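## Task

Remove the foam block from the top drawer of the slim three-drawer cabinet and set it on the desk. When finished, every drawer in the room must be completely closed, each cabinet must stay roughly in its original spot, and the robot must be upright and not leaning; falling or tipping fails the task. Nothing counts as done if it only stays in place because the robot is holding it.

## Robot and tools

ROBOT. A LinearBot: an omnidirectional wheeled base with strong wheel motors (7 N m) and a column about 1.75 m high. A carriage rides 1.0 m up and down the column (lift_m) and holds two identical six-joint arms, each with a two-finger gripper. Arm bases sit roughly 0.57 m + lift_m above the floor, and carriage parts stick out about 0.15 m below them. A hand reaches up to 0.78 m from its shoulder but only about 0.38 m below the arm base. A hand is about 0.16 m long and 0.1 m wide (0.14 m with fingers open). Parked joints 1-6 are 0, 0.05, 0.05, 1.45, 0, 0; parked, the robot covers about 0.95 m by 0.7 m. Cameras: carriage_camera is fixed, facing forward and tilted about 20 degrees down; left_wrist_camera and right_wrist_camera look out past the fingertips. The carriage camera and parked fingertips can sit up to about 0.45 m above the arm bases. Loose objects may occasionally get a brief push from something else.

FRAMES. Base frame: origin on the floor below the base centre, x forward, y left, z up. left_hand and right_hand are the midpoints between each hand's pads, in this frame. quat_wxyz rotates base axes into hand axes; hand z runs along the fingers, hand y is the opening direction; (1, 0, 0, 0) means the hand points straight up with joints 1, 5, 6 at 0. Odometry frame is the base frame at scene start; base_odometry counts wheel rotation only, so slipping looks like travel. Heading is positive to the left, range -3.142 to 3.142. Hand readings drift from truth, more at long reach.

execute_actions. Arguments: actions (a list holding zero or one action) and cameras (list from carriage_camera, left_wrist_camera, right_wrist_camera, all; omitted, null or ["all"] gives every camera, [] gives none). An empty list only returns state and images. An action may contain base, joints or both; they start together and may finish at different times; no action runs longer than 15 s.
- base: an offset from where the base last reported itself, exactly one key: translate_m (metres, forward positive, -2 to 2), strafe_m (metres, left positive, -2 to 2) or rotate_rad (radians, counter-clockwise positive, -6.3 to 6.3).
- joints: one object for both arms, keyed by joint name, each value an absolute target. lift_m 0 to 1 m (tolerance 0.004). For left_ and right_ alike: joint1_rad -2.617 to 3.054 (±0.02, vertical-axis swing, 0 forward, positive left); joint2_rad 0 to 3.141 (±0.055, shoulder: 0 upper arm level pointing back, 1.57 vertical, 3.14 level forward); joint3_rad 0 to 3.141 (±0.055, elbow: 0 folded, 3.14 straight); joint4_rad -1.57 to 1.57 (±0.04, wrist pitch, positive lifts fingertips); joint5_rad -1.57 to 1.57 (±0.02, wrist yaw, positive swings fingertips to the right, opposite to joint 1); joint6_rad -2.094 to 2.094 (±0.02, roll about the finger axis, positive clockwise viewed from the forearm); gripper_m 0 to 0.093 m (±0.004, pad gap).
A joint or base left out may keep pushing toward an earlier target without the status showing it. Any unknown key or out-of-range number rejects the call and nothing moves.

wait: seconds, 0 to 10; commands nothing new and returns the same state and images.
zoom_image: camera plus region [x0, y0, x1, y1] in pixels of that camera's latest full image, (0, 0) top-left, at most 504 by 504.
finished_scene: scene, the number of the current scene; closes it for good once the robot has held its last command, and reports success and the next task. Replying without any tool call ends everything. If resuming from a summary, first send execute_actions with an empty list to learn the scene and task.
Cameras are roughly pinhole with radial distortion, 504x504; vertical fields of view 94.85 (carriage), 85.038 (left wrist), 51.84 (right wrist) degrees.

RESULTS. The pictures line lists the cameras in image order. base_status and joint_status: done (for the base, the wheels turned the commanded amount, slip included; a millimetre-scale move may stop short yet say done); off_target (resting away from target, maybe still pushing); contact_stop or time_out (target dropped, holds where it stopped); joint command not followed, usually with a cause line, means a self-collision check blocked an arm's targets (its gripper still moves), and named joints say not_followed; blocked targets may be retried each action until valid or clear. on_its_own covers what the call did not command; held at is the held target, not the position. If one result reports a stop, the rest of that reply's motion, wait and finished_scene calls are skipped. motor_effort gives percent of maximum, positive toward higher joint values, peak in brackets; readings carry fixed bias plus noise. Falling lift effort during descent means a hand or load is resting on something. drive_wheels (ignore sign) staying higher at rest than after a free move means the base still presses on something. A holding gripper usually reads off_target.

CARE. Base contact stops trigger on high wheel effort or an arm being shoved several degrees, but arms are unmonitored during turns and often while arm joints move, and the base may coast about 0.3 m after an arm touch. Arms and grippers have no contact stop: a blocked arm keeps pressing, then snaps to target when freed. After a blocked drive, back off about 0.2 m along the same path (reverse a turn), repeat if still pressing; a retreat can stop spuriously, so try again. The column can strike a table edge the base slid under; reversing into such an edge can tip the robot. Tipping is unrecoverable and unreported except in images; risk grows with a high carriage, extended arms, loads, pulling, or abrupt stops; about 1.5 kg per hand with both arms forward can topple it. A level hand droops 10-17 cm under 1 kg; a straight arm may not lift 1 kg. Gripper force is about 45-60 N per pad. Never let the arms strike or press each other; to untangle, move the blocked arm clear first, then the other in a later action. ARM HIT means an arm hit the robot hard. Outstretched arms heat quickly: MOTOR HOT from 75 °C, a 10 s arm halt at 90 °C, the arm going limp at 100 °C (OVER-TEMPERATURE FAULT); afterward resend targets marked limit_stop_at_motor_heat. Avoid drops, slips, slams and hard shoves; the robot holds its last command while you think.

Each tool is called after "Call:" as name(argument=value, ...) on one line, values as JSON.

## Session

Call:
execute_actions(actions=[])

Scene clock: 0.00 s.
base_odometry: x=+0.000 y=+0.000 heading=+0.000 (m, m, rad; odometry frame)
base_status: not commanded
joint_positions: lift_m=+0.297 left_joint1_rad=+0.023 left_joint2_rad=+0.052 left_joint3_rad=+0.037 left_joint4_rad=+1.489 left_joint5_rad=+0.058 left_joint6_rad=-0.002 left_gripper_m=+0.094 right_joint1_rad=-0.003 right_joint2_rad=+0.021 right_joint3_rad=+0.049 right_joint4_rad=+1.418 right_joint5_rad=+0.047 right_joint6_rad=+0.031 right_gripper_m=+0.094
joint_status: not commanded
motor_effort: lift_m=+23 drive_wheels=-1 (%)
left_hand: x=+0.3112 y=+0.3342 z=+1.3150 quat_wxyz=(+0.998, +0.028, +0.049, +0.009) (m; base frame)
right_hand: x=+0.3147 y=-0.3517 z=+1.3166 quat_wxyz=(+0.998, +0.025, +0.062, +0.013) (m; base frame)
pictures: carriage_camera, left_wrist_camera, right_wrist_camera
Images, in order (width x height): carriage_camera 504x504, left_wrist_camera 504x504, right_wrist_camera 504x504.

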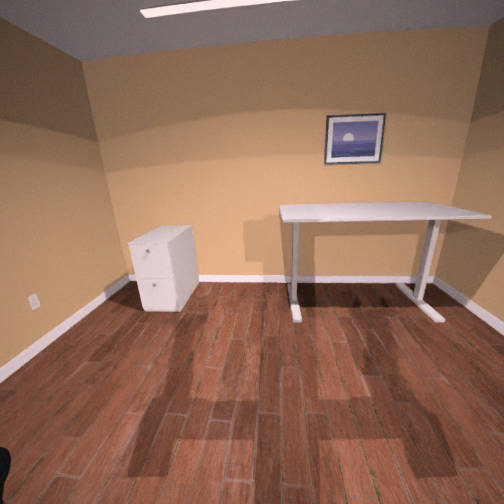

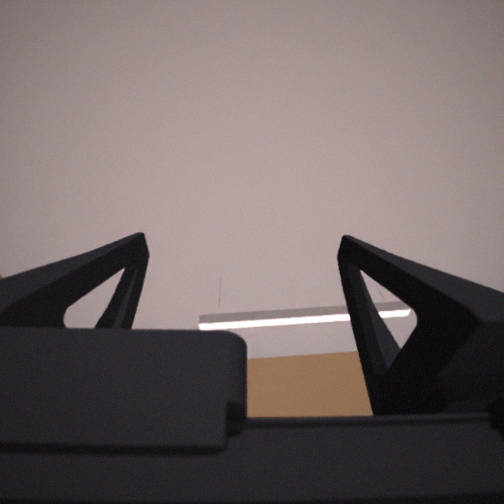

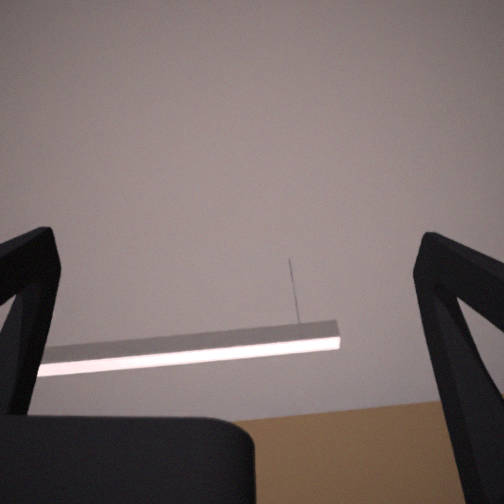

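Desk is taller here. Look right.

Call:
execute_actions(actions=[{"base":{"rotate_rad":-1.5},"joints":{"lift_m":0.0}}], cameras=["carriage_camera"])

Scene clock: 3.13 s.
base_odometry: x=+0.000 y=+0.000 heading=-1.500 (m, m, rad; odometry frame)
base_status: done
joint_positions: lift_m=+0.000 left_joint1_rad=+0.023 left_joint2_rad=+0.052 left_joint3_rad=+0.037 left_joint4_rad=+1.488 left_joint5_rad=+0.058 left_joint6_rad=-0.002 left_gripper_m=+0.094 right_joint1_rad=-0.003 right_joint2_rad=+0.021 right_joint3_rad=+0.049 right_joint4_rad=+1.416 right_joint5_rad=+0.047 right_joint6_rad=+0.031 right_gripper_m=+0.094
joint_status: all done
motor_effort: lift_m=+19(19) drive_wheels=+3(10) (%)
left_hand: x=+0.3115 y=+0.3342 z=+1.0181 quat_wxyz=(+0.998, +0.028, +0.049, +0.009) (m; base frame)
right_hand: x=+0.3152 y=-0.3517 z=+1.0197 quat_wxyz=(+0.998, +0.025, +0.063, +0.013) (m; base frame)
pictures: carriage_camera
Images, in order (width x height): carriage_camera 504x504.

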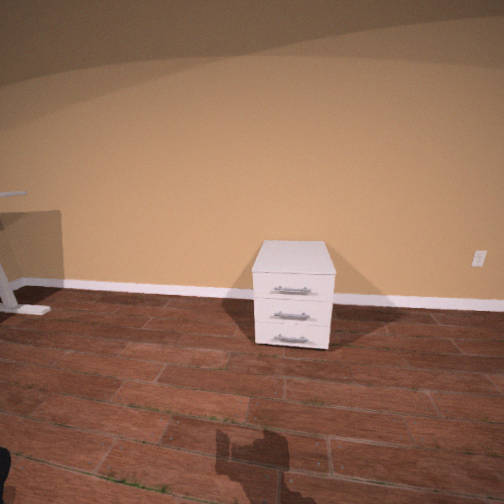

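Call:
execute_actions(actions=[{"base":{"rotate_rad":-0.107},"joints":{"right_joint1_rad":0.0,"right_joint2_rad":3.1,"right_joint3_rad":1.6,"right_joint4_rad":1.2,"right_joint5_rad":0.0,"right_joint6_rad":1.57,"right_gripper_m":0.05,"lift_m":0.04}}], cameras=[])

Call:
execute_actions(actions=[{"base":{"strafe_m":0.25}}], cameras=[])

Call:
execute_actions(actions=[{"base":{"translate_m":0.3}}], cameras=["carriage_camera","right_wrist_camera"])

Scene clock: 6.27 s.
base_odometry: x=+0.000 y=+0.000 heading=-1.606 (m, m, rad; odometry frame)
base_status: done
joint_positions: lift_m=+0.040 left_joint1_rad=+0.023 left_joint2_rad=+0.052 left_joint3_rad=+0.037 left_joint4_rad=+1.488 left_joint5_rad=+0.058 left_joint6_rad=-0.002 left_gripper_m=+0.094 right_joint1_rad=-0.003 right_joint2_rad=+3.105 right_joint3_rad=+1.592 right_joint4_rad=+1.186 right_joint5_rad=+0.005 right_joint6_rad=+1.564 right_gripper_m=+0.050
joint_status: all done
motor_effort: lift_m=+24(30) drive_wheels=+4(8) (%)
left_hand: x=+0.3115 y=+0.3342 z=+1.0575 quat_wxyz=(+0.998, +0.028, +0.049, +0.009) (m; base frame)
right_hand: x=+0.8757 y=-0.3459 z=+0.4327 quat_wxyz=(+0.415, +0.575, +0.575, +0.409) (m; base frame)
pictures: none
No camera images: the call's "cameras" was empty. Leave "cameras" out to get every camera's image.

Scene clock: 8.57 s.
base_odometry: x=+0.250 y=-0.009 heading=-1.607 (m, m, rad; odometry frame)
base_status: done
joint_positions: lift_m=+0.040 left_joint1_rad=+0.023 left_joint2_rad=+0.052 left_joint3_rad=+0.037 left_joint4_rad=+1.488 left_joint5_rad=+0.058 left_joint6_rad=-0.002 left_gripper_m=+0.094 right_joint1_rad=-0.001 right_joint2_rad=+3.105 right_joint3_rad=+1.592 right_joint4_rad=+1.191 right_joint5_rad=+0.005 right_joint6_rad=+1.564 right_gripper_m=+0.050
joint_status: not commanded
motor_effort: lift_m=+25(24) drive_wheels=-5(11) (%)
left_hand: x=+0.3115 y=+0.3342 z=+1.0575 quat_wxyz=(+0.998, +0.028, +0.049, +0.009) (m; base frame)
right_hand: x=+0.8761 y=-0.3449 z=+0.4338 quat_wxyz=(+0.416, +0.573, +0.574, +0.410) (m; base frame)
pictures: none
No camera images: the call's "cameras" was empty. Leave "cameras" out to get every camera's image.

Scene clock: 11.03 s.
base_odometry: x=+0.239 y=-0.309 heading=-1.607 (m, m, rad; odometry frame)
base_status: done
joint_positions: lift_m=+0.040 left_joint1_rad=+0.023 left_joint2_rad=+0.052 left_joint3_rad=+0.037 left_joint4_rad=+1.488 left_joint5_rad=+0.058 left_joint6_rad=-0.002 left_gripper_m=+0.094 right_joint1_rad=-0.001 right_joint2_rad=+3.105 right_joint3_rad=+1.592 right_joint4_rad=+1.193 right_joint5_rad=+0.004 right_joint6_rad=+1.564 right_gripper_m=+0.050
joint_status: not commanded
motor_effort: lift_m=+25(25) drive_wheels=-4(9) (%)
left_hand: x=+0.3115 y=+0.3342 z=+1.0575 quat_wxyz=(+0.998, +0.028, +0.049, +0.009) (m; base frame)
right_hand: x=+0.8762 y=-0.3449 z=+0.4344 quat_wxyz=(+0.417, +0.572, +0.574, +0.411) (m; base frame)
pictures: carriage_camera, right_wrist_camera
Images, in order (width x height): carriage_camera 504x504, right_wrist_camera 504x504.

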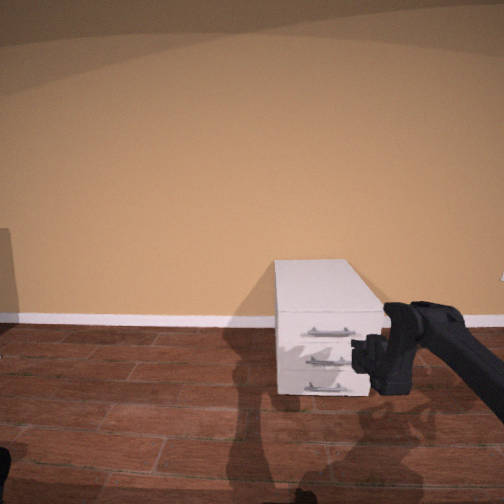

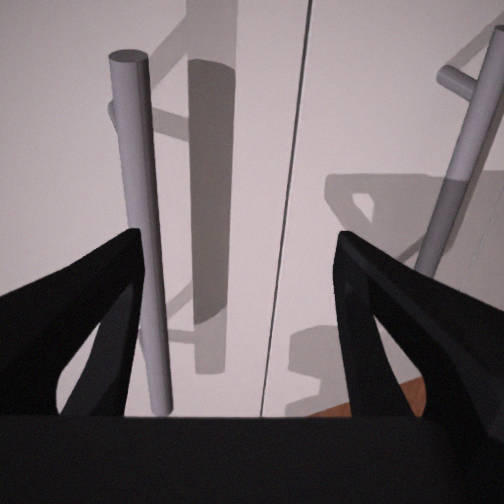

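Call:
execute_actions(actions=[{"base":{"strafe_m":0.085}}], cameras=[])

Call:
execute_actions(actions=[{"base":{"translate_m":0.13}}], cameras=["carriage_camera","right_wrist_camera"])

Scene clock: 12.73 s.
base_odometry: x=+0.324 y=-0.312 heading=-1.607 (m, m, rad; odometry frame)
base_status: done
joint_positions: lift_m=+0.040 left_joint1_rad=+0.023 left_joint2_rad=+0.052 left_joint3_rad=+0.037 left_joint4_rad=+1.488 left_joint5_rad=+0.058 left_joint6_rad=-0.002 left_gripper_m=+0.094 right_joint1_rad=-0.001 right_joint2_rad=+3.105 right_joint3_rad=+1.592 right_joint4_rad=+1.194 right_joint5_rad=+0.004 right_joint6_rad=+1.564 right_gripper_m=+0.050
joint_status: not commanded
motor_effort: lift_m=+25(25) drive_wheels=-1(9) (%)
left_hand: x=+0.3115 y=+0.3342 z=+1.0575 quat_wxyz=(+0.998, +0.028, +0.049, +0.009) (m; base frame)
right_hand: x=+0.8763 y=-0.3446 z=+0.4344 quat_wxyz=(+0.417, +0.572, +0.574, +0.411) (m; base frame)
pictures: none
No camera images: the call's "cameras" was empty. Leave "cameras" out to get every camera's image.

Scene clock: 14.47 s.
base_odometry: x=+0.320 y=-0.440 heading=-1.606 (m, m, rad; odometry frame)
base_status: translate_m contact_stop (by the wheels' count: +0.127 of +0.130)
joint_positions: lift_m=+0.040 left_joint1_rad=+0.023 left_joint2_rad=+0.052 left_joint3_rad=+0.037 left_joint4_rad=+1.486 left_joint5_rad=+0.058 left_joint6_rad=-0.002 left_gripper_m=+0.094 right_joint1_rad=+0.002 right_joint2_rad=+3.120 right_joint3_rad=+1.524 right_joint4_rad=+1.248 right_joint5_rad=-0.001 right_joint6_rad=+1.581 right_gripper_m=+0.050
joint_status: not commanded
motor_effort: lift_m=+24(25) drive_wheels=+4(10) (%)
left_hand: x=+0.3119 y=+0.3342 z=+1.0576 quat_wxyz=(+0.998, +0.028, +0.050, +0.009) (m; base frame)
right_hand: x=+0.8539 y=-0.3420 z=+0.4187 quat_wxyz=(+0.403, +0.581, +0.577, +0.409) (m; base frame)
pictures: carriage_camera, right_wrist_camera
Images, in order (width x height): carriage_camera 504x504, right_wrist_camera 504x504.

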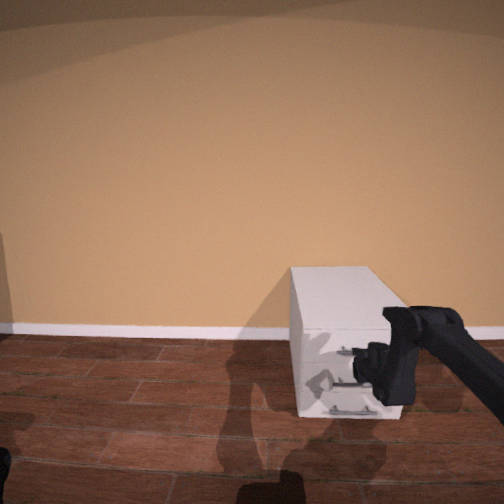

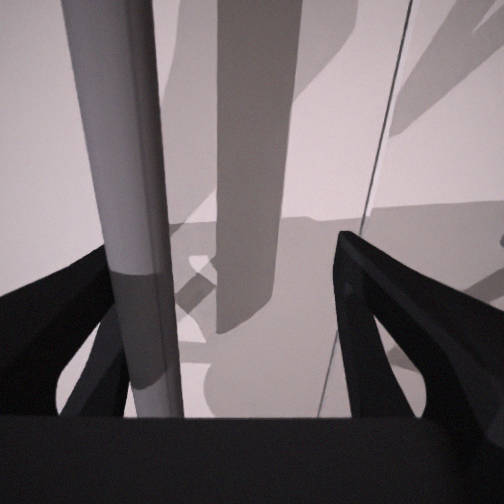

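Call:
execute_actions(actions=[{"base":{"translate_m":-0.05},"joints":{"lift_m":0.062}}], cameras=["right_wrist_camera"])

Scene clock: 15.77 s.
base_odometry: x=+0.322 y=-0.390 heading=-1.607 (m, m, rad; odometry frame)
base_status: done
joint_positions: lift_m=+0.062 left_joint1_rad=+0.023 left_joint2_rad=+0.052 left_joint3_rad=+0.037 left_joint4_rad=+1.486 left_joint5_rad=+0.058 left_joint6_rad=-0.002 left_gripper_m=+0.094 right_joint1_rad=+0.002 right_joint2_rad=+3.120 right_joint3_rad=+1.582 right_joint4_rad=+1.190 right_joint5_rad=+0.001 right_joint6_rad=+1.578 right_gripper_m=+0.050
joint_status: all done
motor_effort: lift_m=+24(29) drive_wheels=+3(7) (%)
left_hand: x=+0.3119 y=+0.3342 z=+1.0795 quat_wxyz=(+0.998, +0.028, +0.050, +0.009) (m; base frame)
right_hand: x=+0.8682 y=-0.3423 z=+0.4443 quat_wxyz=(+0.404, +0.580, +0.577, +0.408) (m; base frame)
pictures: right_wrist_camera
Images, in order (width x height): right_wrist_camera 504x504.

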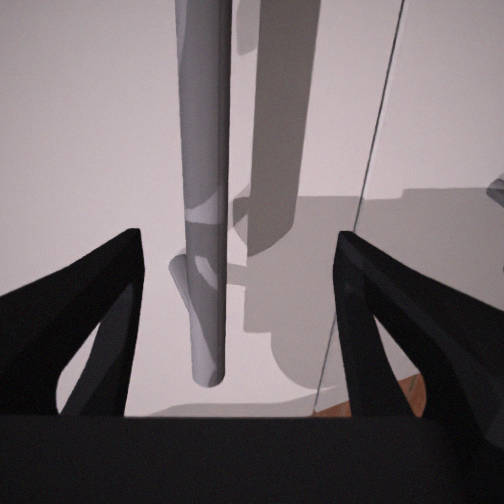

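Call:
execute_actions(actions=[{"base":{"strafe_m":-0.03}}], cameras=[])

Call:
execute_actions(actions=[{"base":{"translate_m":0.05}}], cameras=["right_wrist_camera"])

Scene clock: 17.10 s.
base_odometry: x=+0.292 y=-0.389 heading=-1.607 (m, m, rad; odometry frame)
base_status: done
joint_positions: lift_m=+0.062 left_joint1_rad=+0.023 left_joint2_rad=+0.052 left_joint3_rad=+0.037 left_joint4_rad=+1.486 left_joint5_rad=+0.058 left_joint6_rad=-0.002 left_gripper_m=+0.094 right_joint1_rad=+0.002 right_joint2_rad=+3.120 right_joint3_rad=+1.582 right_joint4_rad=+1.192 right_joint5_rad=+0.001 right_joint6_rad=+1.578 right_gripper_m=+0.050
joint_status: not commanded
motor_effort: lift_m=+24(25) drive_wheels=+2(7) (%)
left_hand: x=+0.3119 y=+0.3342 z=+1.0795 quat_wxyz=(+0.998, +0.028, +0.050, +0.009) (m; base frame)
right_hand: x=+0.8684 y=-0.3423 z=+0.4447 quat_wxyz=(+0.405, +0.580, +0.577, +0.408) (m; base frame)
pictures: none
No camera images: the call's "cameras" was empty. Leave "cameras" out to get every camera's image.

Scene clock: 18.27 s.
base_odometry: x=+0.290 y=-0.439 heading=-1.607 (m, m, rad; odometry frame)
base_status: done
joint_positions: lift_m=+0.062 left_joint1_rad=+0.023 left_joint2_rad=+0.052 left_joint3_rad=+0.037 left_joint4_rad=+1.485 left_joint5_rad=+0.057 left_joint6_rad=-0.002 left_gripper_m=+0.094 right_joint1_rad=+0.003 right_joint2_rad=+3.120 right_joint3_rad=+1.541 right_joint4_rad=+1.171 right_joint5_rad=-0.005 right_joint6_rad=+1.576 right_gripper_m=+0.050
joint_status: not commanded
motor_effort: lift_m=+24(24) drive_wheels=+6(9) (%)
left_hand: x=+0.3121 y=+0.3343 z=+1.0795 quat_wxyz=(+0.998, +0.028, +0.051, +0.009) (m; base frame)
right_hand: x=+0.8527 y=-0.3408 z=+0.4280 quat_wxyz=(+0.385, +0.590, +0.591, +0.392) (m; base frame)
pictures: right_wrist_camera
Images, in order (width x height): right_wrist_camera 504x504.

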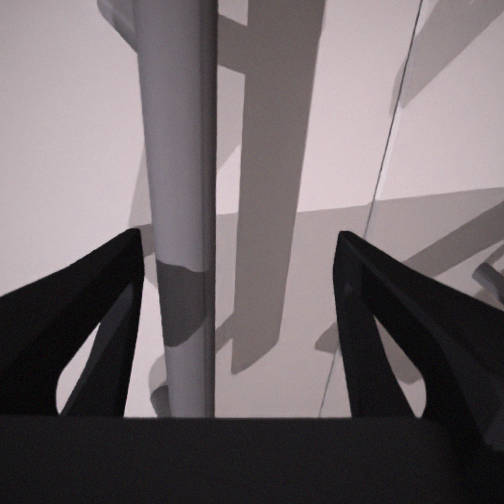

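Call:
execute_actions(actions=[{"base":{"translate_m":-0.012},"joints":{"right_gripper_m":0.0,"lift_m":0.07}}], cameras=["right_wrist_camera"])

Call:
execute_actions(actions=[{"base":{"translate_m":-0.3}}], cameras=["right_wrist_camera","carriage_camera"])

Scene clock: 19.17 s.
base_odometry: x=+0.290 y=-0.427 heading=-1.607 (m, m, rad; odometry frame)
base_status: done
joint_positions: lift_m=+0.070 left_joint1_rad=+0.023 left_joint2_rad=+0.052 left_joint3_rad=+0.037 left_joint4_rad=+1.485 left_joint5_rad=+0.057 left_joint6_rad=-0.002 left_gripper_m=+0.094 right_joint1_rad=+0.003 right_joint2_rad=+3.119 right_joint3_rad=+1.580 right_joint4_rad=+1.132 right_joint5_rad=-0.002 right_joint6_rad=+1.582 right_gripper_m=+0.010
joint_status: right_gripper_m off_target (ended at +0.010, target +0.000); the others done
motor_effort: lift_m=+25(28) drive_wheels=-1(11) (%)
left_hand: x=+0.3120 y=+0.3343 z=+1.0874 quat_wxyz=(+0.998, +0.028, +0.051, +0.009) (m; base frame)
right_hand: x=+0.8627 y=-0.3413 z=+0.4390 quat_wxyz=(+0.385, +0.593, +0.589, +0.392) (m; base frame)
pictures: right_wrist_camera
Images, in order (width x height): right_wrist_camera 504x504.

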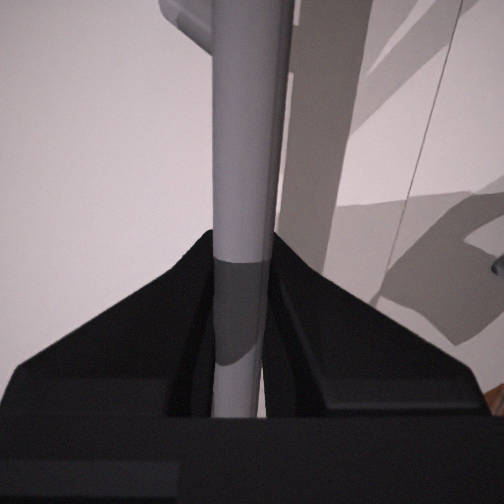

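Scene clock: 21.63 s.
base_odometry: x=+0.301 y=-0.127 heading=-1.607 (m, m, rad; odometry frame)
base_status: done
joint_positions: lift_m=+0.070 left_joint1_rad=+0.023 left_joint2_rad=+0.052 left_joint3_rad=+0.037 left_joint4_rad=+1.486 left_joint5_rad=+0.057 left_joint6_rad=-0.002 left_gripper_m=+0.094 right_joint1_rad=+0.014 right_joint2_rad=+3.119 right_joint3_rad=+1.586 right_joint4_rad=+1.123 right_joint5_rad=-0.021 right_joint6_rad=+1.589 right_gripper_m=+0.010
joint_status: not commanded
motor_effort: lift_m=+25(25) drive_wheels=-1(10) (%)
left_hand: x=+0.3119 y=+0.3343 z=+1.0874 quat_wxyz=(+0.998, +0.028, +0.050, +0.009) (m; base frame)
right_hand: x=+0.8637 y=-0.3320 z=+0.4388 quat_wxyz=(+0.376, +0.588, +0.594, +0.400) (m; base frame)
pictures: carriage_camera, right_wrist_camera
Images, in order (width x height): carriage_camera 504x504, right_wrist_camera 504x504.

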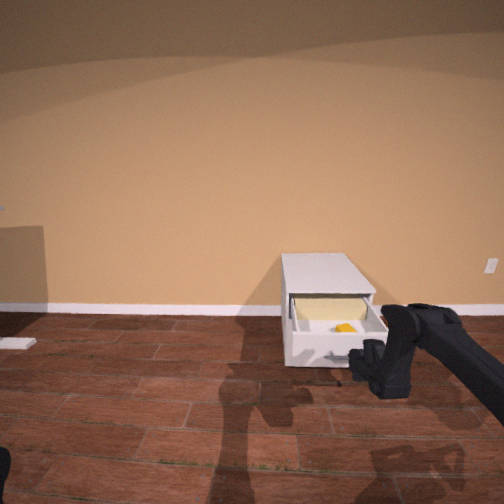

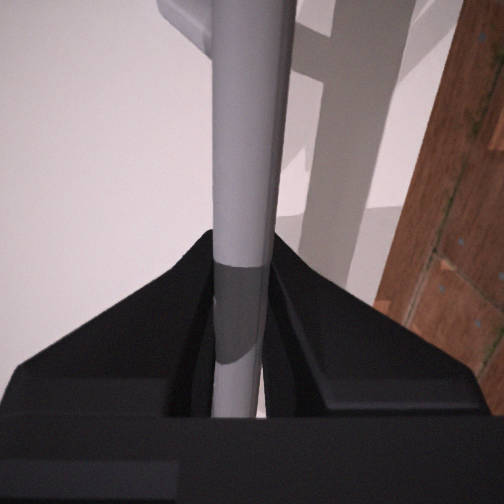

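Call:
execute_actions(actions=[{"joints":{"right_gripper_m":0.06}}], cameras=[])

Call:
execute_actions(actions=[{"base":{"translate_m":-0.07}}], cameras=[])

Call:
execute_actions(actions=[{"joints":{"lift_m":0.22,"right_joint1_rad":0,"right_joint5_rad":0,"right_joint2_rad":2.6,"right_joint3_rad":1.3,"right_joint4_rad":-0.28,"right_gripper_m":0.08}}], cameras=[])

Call:
execute_actions(actions=[{"base":{"translate_m":0.5}}], cameras=["right_wrist_camera","carriage_camera"])

Scene clock: 22.87 s.
base_odometry: x=+0.301 y=-0.127 heading=-1.607 (m, m, rad; odometry frame)
base_status: not commanded
joint_positions: lift_m=+0.070 left_joint1_rad=+0.023 left_joint2_rad=+0.052 left_joint3_rad=+0.037 left_joint4_rad=+1.486 left_joint5_rad=+0.057 left_joint6_rad=-0.002 left_gripper_m=+0.094 right_joint1_rad=+0.010 right_joint2_rad=+3.120 right_joint3_rad=+1.586 right_joint4_rad=+1.185 right_joint5_rad=-0.008 right_joint6_rad=+1.578 right_gripper_m=+0.060
joint_status: all done
motor_effort: lift_m=+25(25) drive_wheels=-1(3) (%)
left_hand: x=+0.3119 y=+0.3343 z=+1.0875 quat_wxyz=(+0.998, +0.028, +0.050, +0.009) (m; base frame)
right_hand: x=+0.8690 y=-0.3362 z=+0.4523 quat_wxyz=(+0.400, +0.577, +0.582, +0.412) (m; base frame)
pictures: none
No camera images: the call's "cameras" was empty. Leave "cameras" out to get every camera's image.

Scene clock: 24.27 s.
base_odometry: x=+0.303 y=-0.057 heading=-1.607 (m, m, rad; odometry frame)
base_status: done
joint_positions: lift_m=+0.070 left_joint1_rad=+0.023 left_joint2_rad=+0.052 left_joint3_rad=+0.037 left_joint4_rad=+1.486 left_joint5_rad=+0.057 left_joint6_rad=-0.002 left_gripper_m=+0.094 right_joint1_rad=+0.010 right_joint2_rad=+3.120 right_joint3_rad=+1.586 right_joint4_rad=+1.191 right_joint5_rad=-0.007 right_joint6_rad=+1.578 right_gripper_m=+0.060
joint_status: not commanded
motor_effort: lift_m=+25(25) drive_wheels=-1(8) (%)
left_hand: x=+0.3117 y=+0.3343 z=+1.0875 quat_wxyz=(+0.998, +0.028, +0.050, +0.009) (m; base frame)
right_hand: x=+0.8695 y=-0.3364 z=+0.4537 quat_wxyz=(+0.402, +0.575, +0.580, +0.413) (m; base frame)
pictures: none
No camera images: the call's "cameras" was empty. Leave "cameras" out to get every camera's image.

Scene clock: 25.97 s.
base_odometry: x=+0.303 y=-0.057 heading=-1.607 (m, m, rad; odometry frame)
base_status: not commanded
joint_positions: lift_m=+0.220 left_joint1_rad=+0.023 left_joint2_rad=+0.052 left_joint3_rad=+0.037 left_joint4_rad=+1.486 left_joint5_rad=+0.057 left_joint6_rad=-0.002 left_gripper_m=+0.094 right_joint1_rad=+0.010 right_joint2_rad=+2.591 right_joint3_rad=+1.313 right_joint4_rad=-0.279 right_joint5_rad=-0.007 right_joint6_rad=+1.576 right_gripper_m=+0.080
joint_status: all done
motor_effort: lift_m=+24(30) drive_wheels=+1(1) (%)
left_hand: x=+0.3117 y=+0.3343 z=+1.2375 quat_wxyz=(+0.998, +0.028, +0.050, +0.009) (m; base frame)
right_hand: x=+0.6618 y=-0.3386 z=+0.5983 quat_wxyz=(+0.003, +0.705, +0.709, +0.008) (m; base frame)
pictures: none
No camera images: the call's "cameras" was empty. Leave "cameras" out to get every camera's image.

Scene clock: 29.07 s.
base_odometry: x=+0.285 y=-0.557 heading=-1.608 (m, m, rad; odometry frame)
base_status: done
joint_positions: lift_m=+0.220 left_joint1_rad=+0.023 left_joint2_rad=+0.052 left_joint3_rad=+0.037 left_joint4_rad=+1.487 left_joint5_rad=+0.057 left_joint6_rad=-0.002 left_gripper_m=+0.094 right_joint1_rad=+0.009 right_joint2_rad=+2.591 right_joint3_rad=+1.313 right_joint4_rad=-0.280 right_joint5_rad=-0.006 right_joint6_rad=+1.576 right_gripper_m=+0.080
joint_status: not commanded
motor_effort: lift_m=+24(24) drive_wheels=-4(13) (%)
left_hand: x=+0.3116 y=+0.3342 z=+1.2375 quat_wxyz=(+0.998, +0.028, +0.050, +0.009) (m; base frame)
right_hand: x=+0.6614 y=-0.3391 z=+0.5983 quat_wxyz=(+0.002, +0.706, +0.708, +0.007) (m; base frame)
pictures: carriage_camera, right_wrist_camera
Images, in order (width x height): carriage_camera 504x504, right_wrist_camera 504x504.

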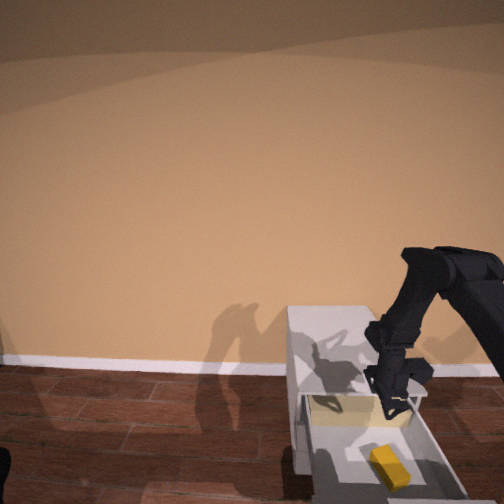

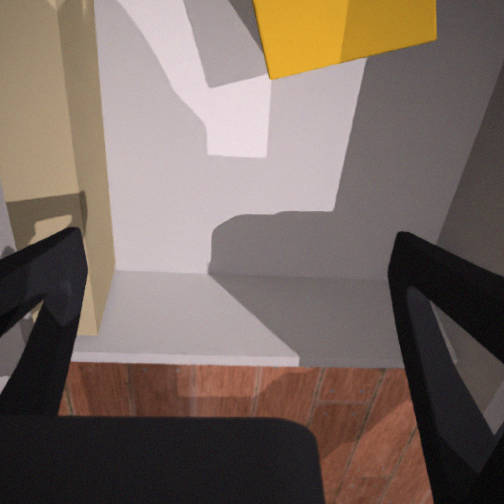

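Call:
execute_actions(actions=[{"base":{"translate_m":-0.06},"joints":{"right_joint6_rad":-0.23,"right_gripper_m":0.093}}], cameras=[])

Call:
execute_actions(actions=[{"base":{"strafe_m":-0.045},"joints":{"lift_m":0.15}}], cameras=["right_wrist_camera","carriage_camera"])

Scene clock: 31.37 s.
base_odometry: x=+0.287 y=-0.497 heading=-1.608 (m, m, rad; odometry frame)
base_status: done
joint_positions: lift_m=+0.220 left_joint1_rad=+0.023 left_joint2_rad=+0.052 left_joint3_rad=+0.037 left_joint4_rad=+1.487 left_joint5_rad=+0.057 left_joint6_rad=-0.002 left_gripper_m=+0.094 right_joint1_rad=+0.008 right_joint2_rad=+2.591 right_joint3_rad=+1.313 right_joint4_rad=-0.281 right_joint5_rad=-0.006 right_joint6_rad=-0.223 right_gripper_m=+0.093
joint_status: all done
motor_effort: lift_m=+24(24) drive_wheels=+2(9) (%)
left_hand: x=+0.3116 y=+0.3343 z=+1.2375 quat_wxyz=(+0.998, +0.028, +0.050, +0.009) (m; base frame)
right_hand: x=+0.6612 y=-0.3396 z=+0.5983 quat_wxyz=(+0.007, -0.115, +0.993, +0.002) (m; base frame)
pictures: none
No camera images: the call's "cameras" was empty. Leave "cameras" out to get every camera's image.

Scene clock: 32.50 s.
base_odometry: x=+0.242 y=-0.495 heading=-1.607 (m, m, rad; odometry frame)
base_status: done
joint_positions: lift_m=+0.150 left_joint1_rad=+0.023 left_joint2_rad=+0.052 left_joint3_rad=+0.037 left_joint4_rad=+1.487 left_joint5_rad=+0.057 left_joint6_rad=-0.002 left_gripper_m=+0.094 right_joint1_rad=+0.005 right_joint2_rad=+2.599 right_joint3_rad=+1.313 right_joint4_rad=-0.280 right_joint5_rad=-0.005 right_joint6_rad=-0.223 right_gripper_m=+0.093
joint_status: all done
motor_effort: lift_m=+20(19) drive_wheels=-2(10) (%)
left_hand: x=+0.3116 y=+0.3343 z=+1.1681 quat_wxyz=(+0.998, +0.028, +0.050, +0.009) (m; base frame)
right_hand: x=+0.6586 y=-0.3407 z=+0.5257 quat_wxyz=(+0.002, -0.114, +0.993, +0.002) (m; base frame)
pictures: carriage_camera, right_wrist_camera
Images, in order (width x height): carriage_camera 504x504, right_wrist_camera 504x504.

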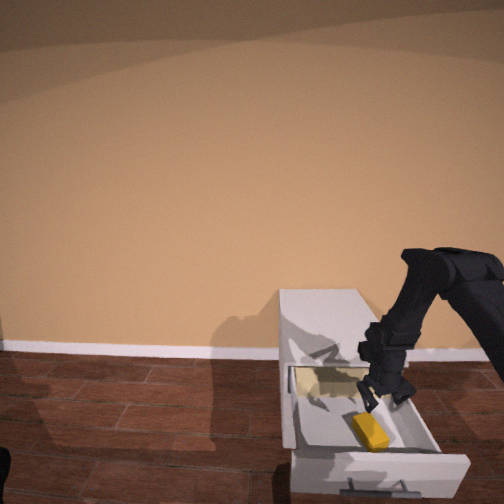

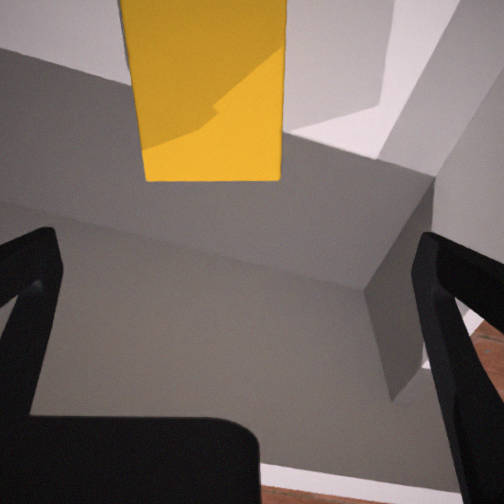

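Call:
execute_actions(actions=[{"base":{"translate_m":0.025}}], cameras=[])

Call:
execute_actions(actions=[{"base":{"strafe_m":0.016},"joints":{"lift_m":0.09}}], cameras=["right_wrist_camera"])

Scene clock: 33.77 s.
base_odometry: x=+0.241 y=-0.520 heading=-1.608 (m, m, rad; odometry frame)
base_status: done
joint_positions: lift_m=+0.150 left_joint1_rad=+0.023 left_joint2_rad=+0.052 left_joint3_rad=+0.037 left_joint4_rad=+1.487 left_joint5_rad=+0.057 left_joint6_rad=-0.002 left_gripper_m=+0.094 right_joint1_rad=+0.005 right_joint2_rad=+2.599 right_joint3_rad=+1.313 right_joint4_rad=-0.280 right_joint5_rad=-0.005 right_joint6_rad=-0.223 right_gripper_m=+0.093
joint_status: not commanded
motor_effort: lift_m=+20(20) drive_wheels=+4(7) (%)
left_hand: x=+0.3116 y=+0.3342 z=+1.1681 quat_wxyz=(+0.998, +0.028, +0.050, +0.009) (m; base frame)
right_hand: x=+0.6586 y=-0.3407 z=+0.5257 quat_wxyz=(+0.002, -0.114, +0.993, +0.002) (m; base frame)
pictures: none
No camera images: the call's "cameras" was empty. Leave "cameras" out to get every camera's image.

Scene clock: 34.60 s.
base_odometry: x=+0.257 y=-0.521 heading=-1.608 (m, m, rad; odometry frame)
base_status: done
joint_positions: lift_m=+0.090 left_joint1_rad=+0.023 left_joint2_rad=+0.052 left_joint3_rad=+0.037 left_joint4_rad=+1.487 left_joint5_rad=+0.057 left_joint6_rad=-0.002 left_gripper_m=+0.094 right_joint1_rad=+0.003 right_joint2_rad=+2.603 right_joint3_rad=+1.313 right_joint4_rad=-0.280 right_joint5_rad=-0.005 right_joint6_rad=-0.223 right_gripper_m=+0.093
joint_status: all done
motor_effort: lift_m=+20(19) drive_wheels=+3(8) (%)
left_hand: x=+0.3116 y=+0.3342 z=+1.1081 quat_wxyz=(+0.998, +0.028, +0.050, +0.009) (m; base frame)
right_hand: x=+0.6575 y=-0.3416 z=+0.4645 quat_wxyz=(+0.001, -0.113, +0.994, +0.002) (m; base frame)
pictures: right_wrist_camera
Images, in order (width x height): right_wrist_camera 504x504.

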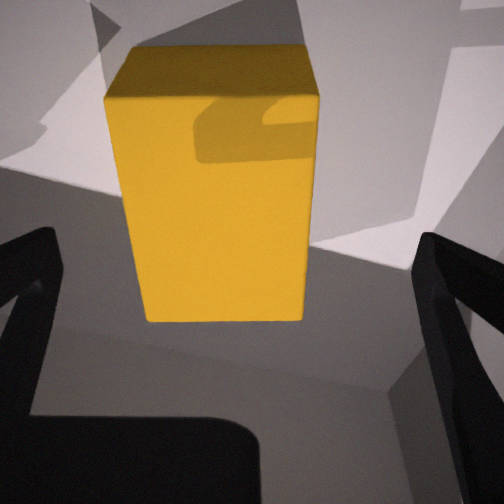

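Call:
execute_actions(actions=[{"joints":{"lift_m":0.03}}], cameras=["right_wrist_camera"])

Scene clock: 35.47 s.
base_odometry: x=+0.257 y=-0.521 heading=-1.608 (m, m, rad; odometry frame)
base_status: not commanded
joint_positions: lift_m=+0.030 left_joint1_rad=+0.023 left_joint2_rad=+0.052 left_joint3_rad=+0.037 left_joint4_rad=+1.487 left_joint5_rad=+0.057 left_joint6_rad=-0.002 left_gripper_m=+0.094 right_joint1_rad=+0.003 right_joint2_rad=+2.605 right_joint3_rad=+1.313 right_joint4_rad=-0.280 right_joint5_rad=-0.005 right_joint6_rad=-0.223 right_gripper_m=+0.093
joint_status: all done
motor_effort: lift_m=+20(20) drive_wheels=+3(4) (%)
left_hand: x=+0.3116 y=+0.3342 z=+1.0481 quat_wxyz=(+0.998, +0.028, +0.050, +0.009) (m; base frame)
right_hand: x=+0.6568 y=-0.3416 z=+0.4038 quat_wxyz=(+0.000, -0.113, +0.994, +0.002) (m; base frame)
pictures: right_wrist_camera
Images, in order (width x height): right_wrist_camera 504x504.

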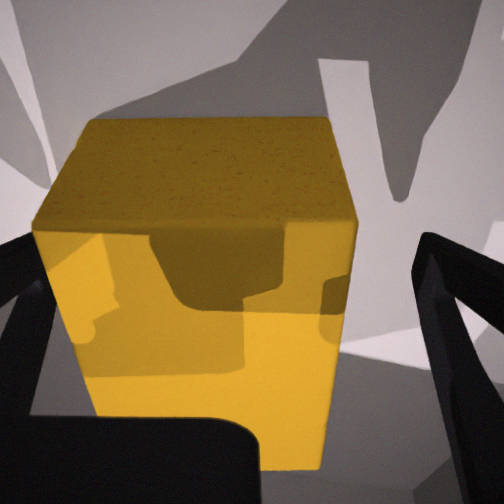

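Call:
execute_actions(actions=[{"base":{"translate_m":-0.025},"joints":{"lift_m":0.02}}], cameras=["right_wrist_camera"])

Call:
execute_actions(actions=[{"joints":{"right_gripper_m":0.0}}], cameras=["right_wrist_camera"])

Scene clock: 36.50 s.
base_odometry: x=+0.258 y=-0.496 heading=-1.609 (m, m, rad; odometry frame)
base_status: done
joint_positions: lift_m=+0.020 left_joint1_rad=+0.023 left_joint2_rad=+0.052 left_joint3_rad=+0.037 left_joint4_rad=+1.487 left_joint5_rad=+0.057 left_joint6_rad=-0.002 left_gripper_m=+0.094 right_joint1_rad=+0.003 right_joint2_rad=+2.606 right_joint3_rad=+1.313 right_joint4_rad=-0.279 right_joint5_rad=-0.005 right_joint6_rad=-0.223 right_gripper_m=+0.093
joint_status: all done
motor_effort: lift_m=+20(20) drive_wheels=+2(8) (%)
left_hand: x=+0.3116 y=+0.3343 z=+1.0380 quat_wxyz=(+0.998, +0.028, +0.050, +0.009) (m; base frame)
right_hand: x=+0.6568 y=-0.3416 z=+0.3932 quat_wxyz=(+0.000, -0.113, +0.994, +0.002) (m; base frame)
pictures: right_wrist_camera
Images, in order (width x height): right_wrist_camera 504x504.

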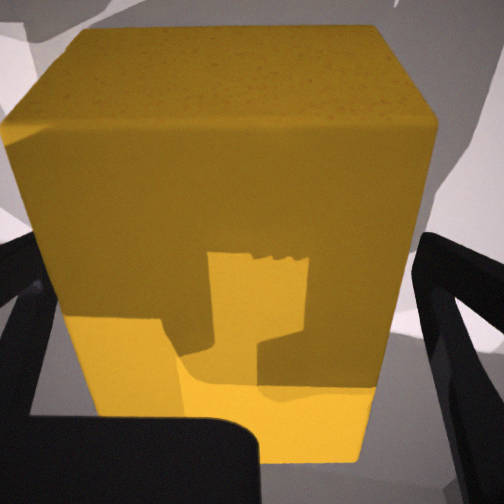

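Scene clock: 37.23 s.
base_odometry: x=+0.258 y=-0.496 heading=-1.609 (m, m, rad; odometry frame)
base_status: not commanded
joint_positions: lift_m=+0.020 left_joint1_rad=+0.023 left_joint2_rad=+0.052 left_joint3_rad=+0.037 left_joint4_rad=+1.487 left_joint5_rad=+0.057 left_joint6_rad=-0.002 left_gripper_m=+0.094 right_joint1_rad=+0.003 right_joint2_rad=+2.606 right_joint3_rad=+1.313 right_joint4_rad=-0.279 right_joint5_rad=-0.005 right_joint6_rad=-0.224 right_gripper_m=+0.057
joint_status: right_gripper_m off_target (ended at +0.057, target +0.000)
motor_effort: lift_m=+20(20) drive_wheels=+2(2) (%)
left_hand: x=+0.3116 y=+0.3343 z=+1.0380 quat_wxyz=(+0.998, +0.028, +0.050, +0.009) (m; base frame)
right_hand: x=+0.6568 y=-0.3417 z=+0.3932 quat_wxyz=(+0.000, -0.113, +0.994, +0.002) (m; base frame)
pictures: right_wrist_camera
Images, in order (width x height): right_wrist_camera 504x504.

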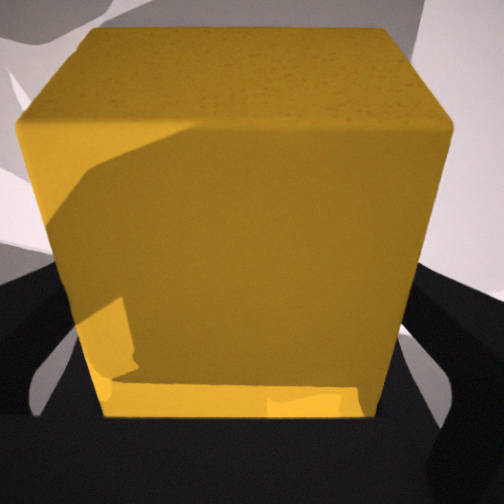

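Call:
execute_actions(actions=[{"joints":{"lift_m":0.25}}], cameras=["carriage_camera"])

Call:
execute_actions(actions=[{"base":{"translate_m":-0.5},"joints":{"right_joint2_rad":1.2,"right_joint3_rad":0.6,"right_joint4_rad":0.3,"right_joint6_rad":0.0}}], cameras=[])

Call:
execute_actions(actions=[{"base":{"strafe_m":-0.65},"joints":{"lift_m":0.04,"left_joint1_rad":0,"left_joint2_rad":3.1,"left_joint3_rad":1.6,"left_joint4_rad":1.2,"left_joint5_rad":0,"left_joint6_rad":1.57,"left_gripper_m":0.0}}])

Scene clock: 39.00 s.
base_odometry: x=+0.258 y=-0.496 heading=-1.609 (m, m, rad; odometry frame)
base_status: not commanded
joint_positions: lift_m=+0.250 left_joint1_rad=+0.023 left_joint2_rad=+0.052 left_joint3_rad=+0.037 left_joint4_rad=+1.487 left_joint5_rad=+0.057 left_joint6_rad=-0.002 left_gripper_m=+0.094 right_joint1_rad=+0.003 right_joint2_rad=+2.607 right_joint3_rad=+1.313 right_joint4_rad=-0.280 right_joint5_rad=-0.005 right_joint6_rad=-0.224 right_gripper_m=+0.057
joint_status: all done
motor_effort: lift_m=+25(30) drive_wheels=+2(2) (%)
left_hand: x=+0.3116 y=+0.3343 z=+1.2675 quat_wxyz=(+0.998, +0.028, +0.050, +0.009) (m; base frame)
right_hand: x=+0.6562 y=-0.3417 z=+0.6225 quat_wxyz=(-0.001, -0.113, +0.994, +0.002) (m; base frame)
pictures: carriage_camera
Images, in order (width x height): carriage_camera 504x504.

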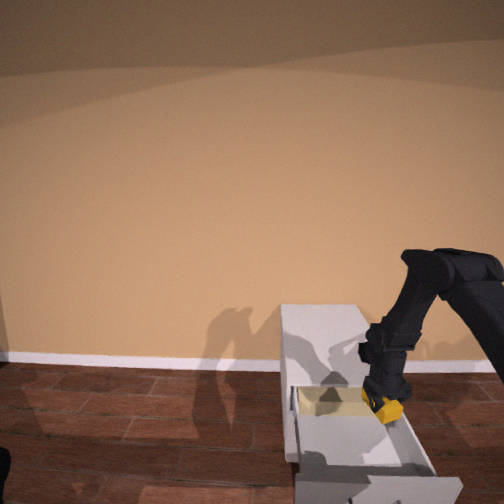

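Scene clock: 42.10 s.
base_odometry: x=+0.277 y=+0.004 heading=-1.609 (m, m, rad; odometry frame)
base_status: done
joint_positions: lift_m=+0.250 left_joint1_rad=+0.023 left_joint2_rad=+0.052 left_joint3_rad=+0.037 left_joint4_rad=+1.487 left_joint5_rad=+0.057 left_joint6_rad=-0.002 left_gripper_m=+0.094 right_joint1_rad=+0.003 right_joint2_rad=+1.215 right_joint3_rad=+0.620 right_joint4_rad=+0.292 right_joint5_rad=-0.005 right_joint6_rad=-0.006 right_gripper_m=+0.057
joint_status: all done
motor_effort: lift_m=+25(25) drive_wheels=-1(7) (%)
left_hand: x=+0.3116 y=+0.3343 z=+1.2675 quat_wxyz=(+0.998, +0.028, +0.050, +0.009) (m; base frame)
right_hand: x=+0.6842 y=-0.3416 z=+1.0393 quat_wxyz=(+0.592, -0.005, +0.806, +0.001) (m; base frame)
pictures: none
No camera images: the call's "cameras" was empty. Leave "cameras" out to get every camera's image.

Scene clock: 45.60 s.
base_odometry: x=-0.373 y=+0.029 heading=-1.609 (m, m, rad; odometry frame)
base_status: done
joint_positions: lift_m=+0.040 left_joint1_rad=+0.000 left_joint2_rad=+3.105 left_joint3_rad=+1.589 left_joint4_rad=+1.179 left_joint5_rad=+0.009 left_joint6_rad=+1.567 left_gripper_m=+0.001 right_joint1_rad=+0.003 right_joint2_rad=+1.215 right_joint3_rad=+0.605 right_joint4_rad=+0.282 right_joint5_rad=-0.004 right_joint6_rad=-0.006 right_gripper_m=+0.057
joint_status: all done
motor_effort: lift_m=+19(19) drive_wheels=-2(8) (%)
left_hand: x=+0.8739 y=+0.3419 z=+0.4304 quat_wxyz=(+0.412, +0.578, +0.576, +0.406) (m; base frame)
right_hand: x=+0.6809 y=-0.3417 z=+0.8210 quat_wxyz=(+0.582, -0.005, +0.813, +0.001) (m; base frame)
pictures: carriage_camera, left_wrist_camera, right_wrist_camera
Images, in order (width x height): carriage_camera 504x504, left_wrist_camera 504x504, right_wrist_camera 504x504.

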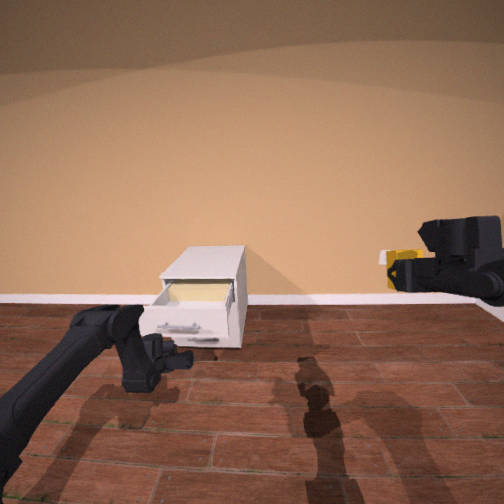

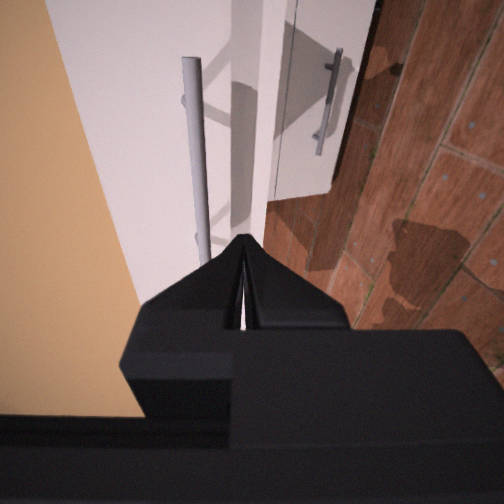

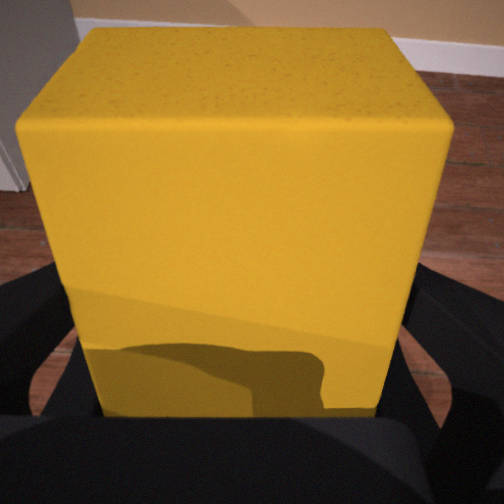

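Call:
execute_actions(actions=[{"base":{"translate_m":0.41}}], cameras=["carriage_camera","left_wrist_camera"])

Scene clock: 48.57 s.
base_odometry: x=-0.389 y=-0.381 heading=-1.609 (m, m, rad; odometry frame)
base_status: done
joint_positions: lift_m=+0.040 left_joint1_rad=-0.002 left_joint2_rad=+3.124 left_joint3_rad=+1.521 left_joint4_rad=+1.308 left_joint5_rad=+0.022 left_joint6_rad=+1.567 left_gripper_m=+0.001 right_joint1_rad=+0.003 right_joint2_rad=+1.215 right_joint3_rad=+0.605 right_joint4_rad=+0.286 right_joint5_rad=-0.002 right_joint6_rad=-0.006 right_gripper_m=+0.057
joint_status: not commanded
motor_effort: lift_m=+19(19) drive_wheels=+5(14) (%)
left_hand: x=+0.8563 y=+0.3383 z=+0.4301 quat_wxyz=(+0.429, +0.572, +0.564, +0.414) (m; base frame)
right_hand: x=+0.6812 y=-0.3420 z=+0.8220 quat_wxyz=(+0.584, -0.004, +0.812, +0.000) (m; base frame)
pictures: carriage_camera, left_wrist_camera
Images, in order (width x height): carriage_camera 504x504, left_wrist_camera 504x504.

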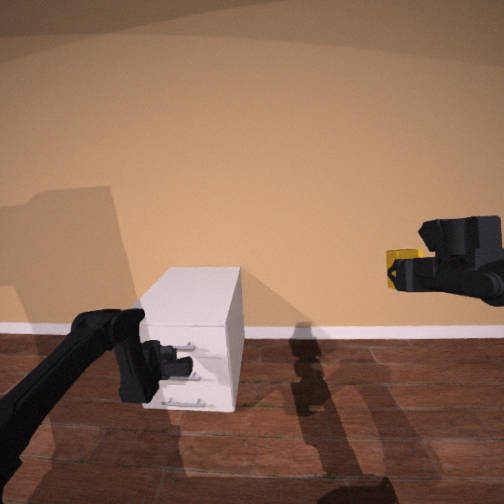

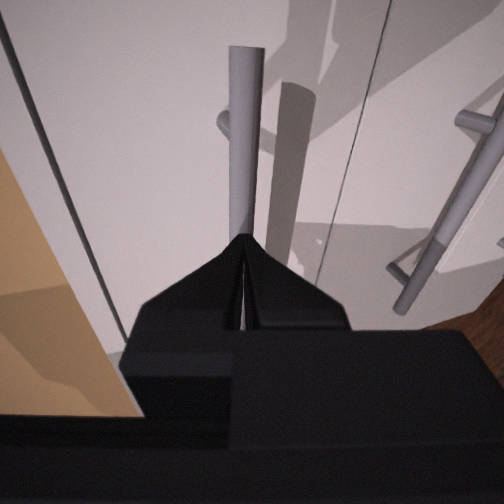

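Call:
execute_actions(actions=[{"base":{"translate_m":-0.35}}], cameras=["carriage_camera"])

Call:
execute_actions(actions=[{"base":{"rotate_rad":1.57},"joints":{"left_joint2_rad":0.05,"left_joint3_rad":0.05,"left_joint4_rad":1.45,"left_joint6_rad":0,"lift_m":0.55}}], cameras=["carriage_camera"])

Scene clock: 51.47 s.
base_odometry: x=-0.376 y=-0.031 heading=-1.609 (m, m, rad; odometry frame)
base_status: done
joint_positions: lift_m=+0.040 left_joint1_rad=-0.001 left_joint2_rad=+3.124 left_joint3_rad=+1.579 left_joint4_rad=+1.200 left_joint5_rad=+0.010 left_joint6_rad=+1.567 left_gripper_m=+0.001 right_joint1_rad=+0.003 right_joint2_rad=+1.215 right_joint3_rad=+0.605 right_joint4_rad=+0.287 right_joint5_rad=-0.002 right_joint6_rad=-0.006 right_gripper_m=+0.057
joint_status: not commanded
motor_effort: lift_m=+19(19) drive_wheels=-2(11) (%)
left_hand: x=+0.8666 y=+0.3410 z=+0.4218 quat_wxyz=(+0.411, +0.580, +0.577, +0.403) (m; base frame)
right_hand: x=+0.6813 y=-0.3421 z=+0.8220 quat_wxyz=(+0.584, -0.004, +0.812, +0.000) (m; base frame)
pictures: carriage_camera
Images, in order (width x height): carriage_camera 504x504.

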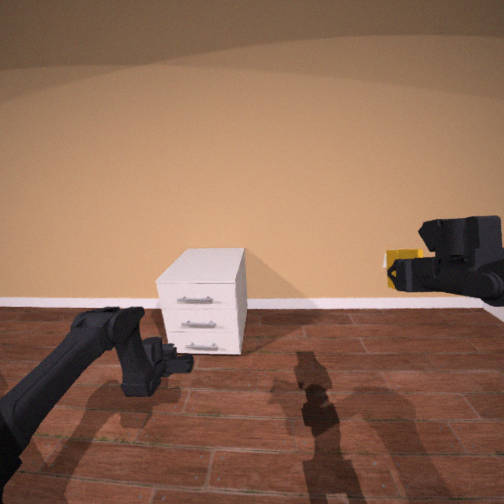

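Scene clock: 54.57 s.
base_odometry: x=-0.375 y=-0.031 heading=-0.039 (m, m, rad; odometry frame)
base_status: done
joint_positions: lift_m=+0.550 left_joint1_rad=-0.005 left_joint2_rad=+0.067 left_joint3_rad=+0.069 left_joint4_rad=+1.453 left_joint5_rad=+0.004 left_joint6_rad=+0.003 left_gripper_m=+0.001 right_joint1_rad=+0.003 right_joint2_rad=+1.215 right_joint3_rad=+0.605 right_joint4_rad=+0.294 right_joint5_rad=-0.001 right_joint6_rad=-0.006 right_gripper_m=+0.057
joint_status: all done
motor_effort: lift_m=+25(30) drive_wheels=+4(10) (%)
left_hand: x=+0.3149 y=+0.3427 z=+1.5754 quat_wxyz=(+0.998, +0.002, +0.058, -0.001) (m; base frame)
right_hand: x=+0.6818 y=-0.3422 z=+1.3331 quat_wxyz=(+0.587, -0.004, +0.809, +0.000) (m; base frame)
pictures: carriage_camera
Images, in order (width x height): carriage_camera 504x504.

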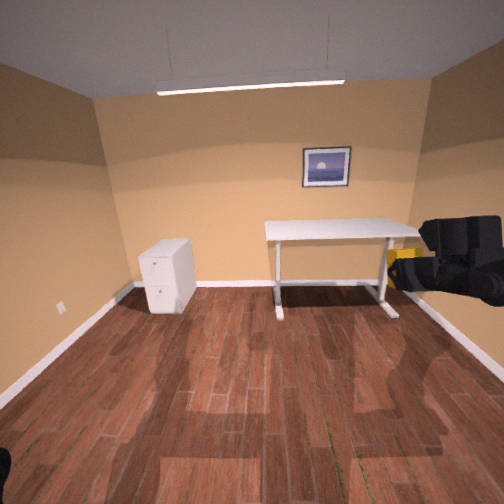

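Call:
execute_actions(actions=[{"base":{"translate_m":1.4},"joints":{"right_joint2_rad":2.0,"right_joint3_rad":1.5,"right_joint4_rad":-0.95,"lift_m":0.5}}], cameras=["carriage_camera"])

Scene clock: 59.87 s.
base_odometry: x=+1.024 y=-0.085 heading=-0.039 (m, m, rad; odometry frame)
base_status: done
joint_positions: lift_m=+0.500 left_joint1_rad=-0.005 left_joint2_rad=+0.064 left_joint3_rad=+0.066 left_joint4_rad=+1.454 left_joint5_rad=+0.004 left_joint6_rad=+0.003 left_gripper_m=+0.001 right_joint1_rad=+0.003 right_joint2_rad=+1.997 right_joint3_rad=+1.479 right_joint4_rad=-0.952 right_joint5_rad=-0.001 right_joint6_rad=-0.006 right_gripper_m=+0.057
joint_status: all done
motor_effort: lift_m=+19(20) drive_wheels=-5(15) (%)
left_hand: x=+0.3145 y=+0.3427 z=+1.5254 quat_wxyz=(+0.998, +0.002, +0.057, -0.001) (m; base frame)
right_hand: x=+0.6812 y=-0.3422 z=+1.1300 quat_wxyz=(+0.050, -0.004, +0.999, +0.001) (m; base frame)
pictures: carriage_camera
Images, in order (width x height): carriage_camera 504x504.

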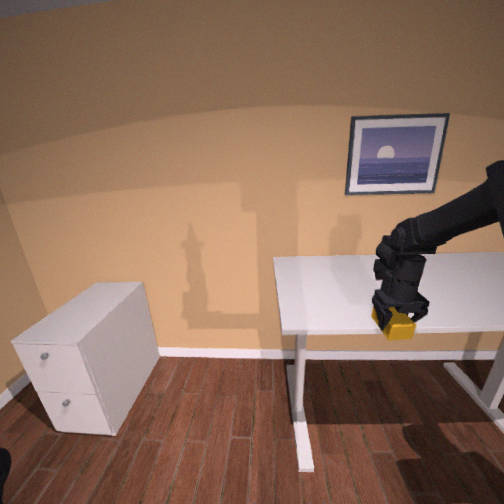

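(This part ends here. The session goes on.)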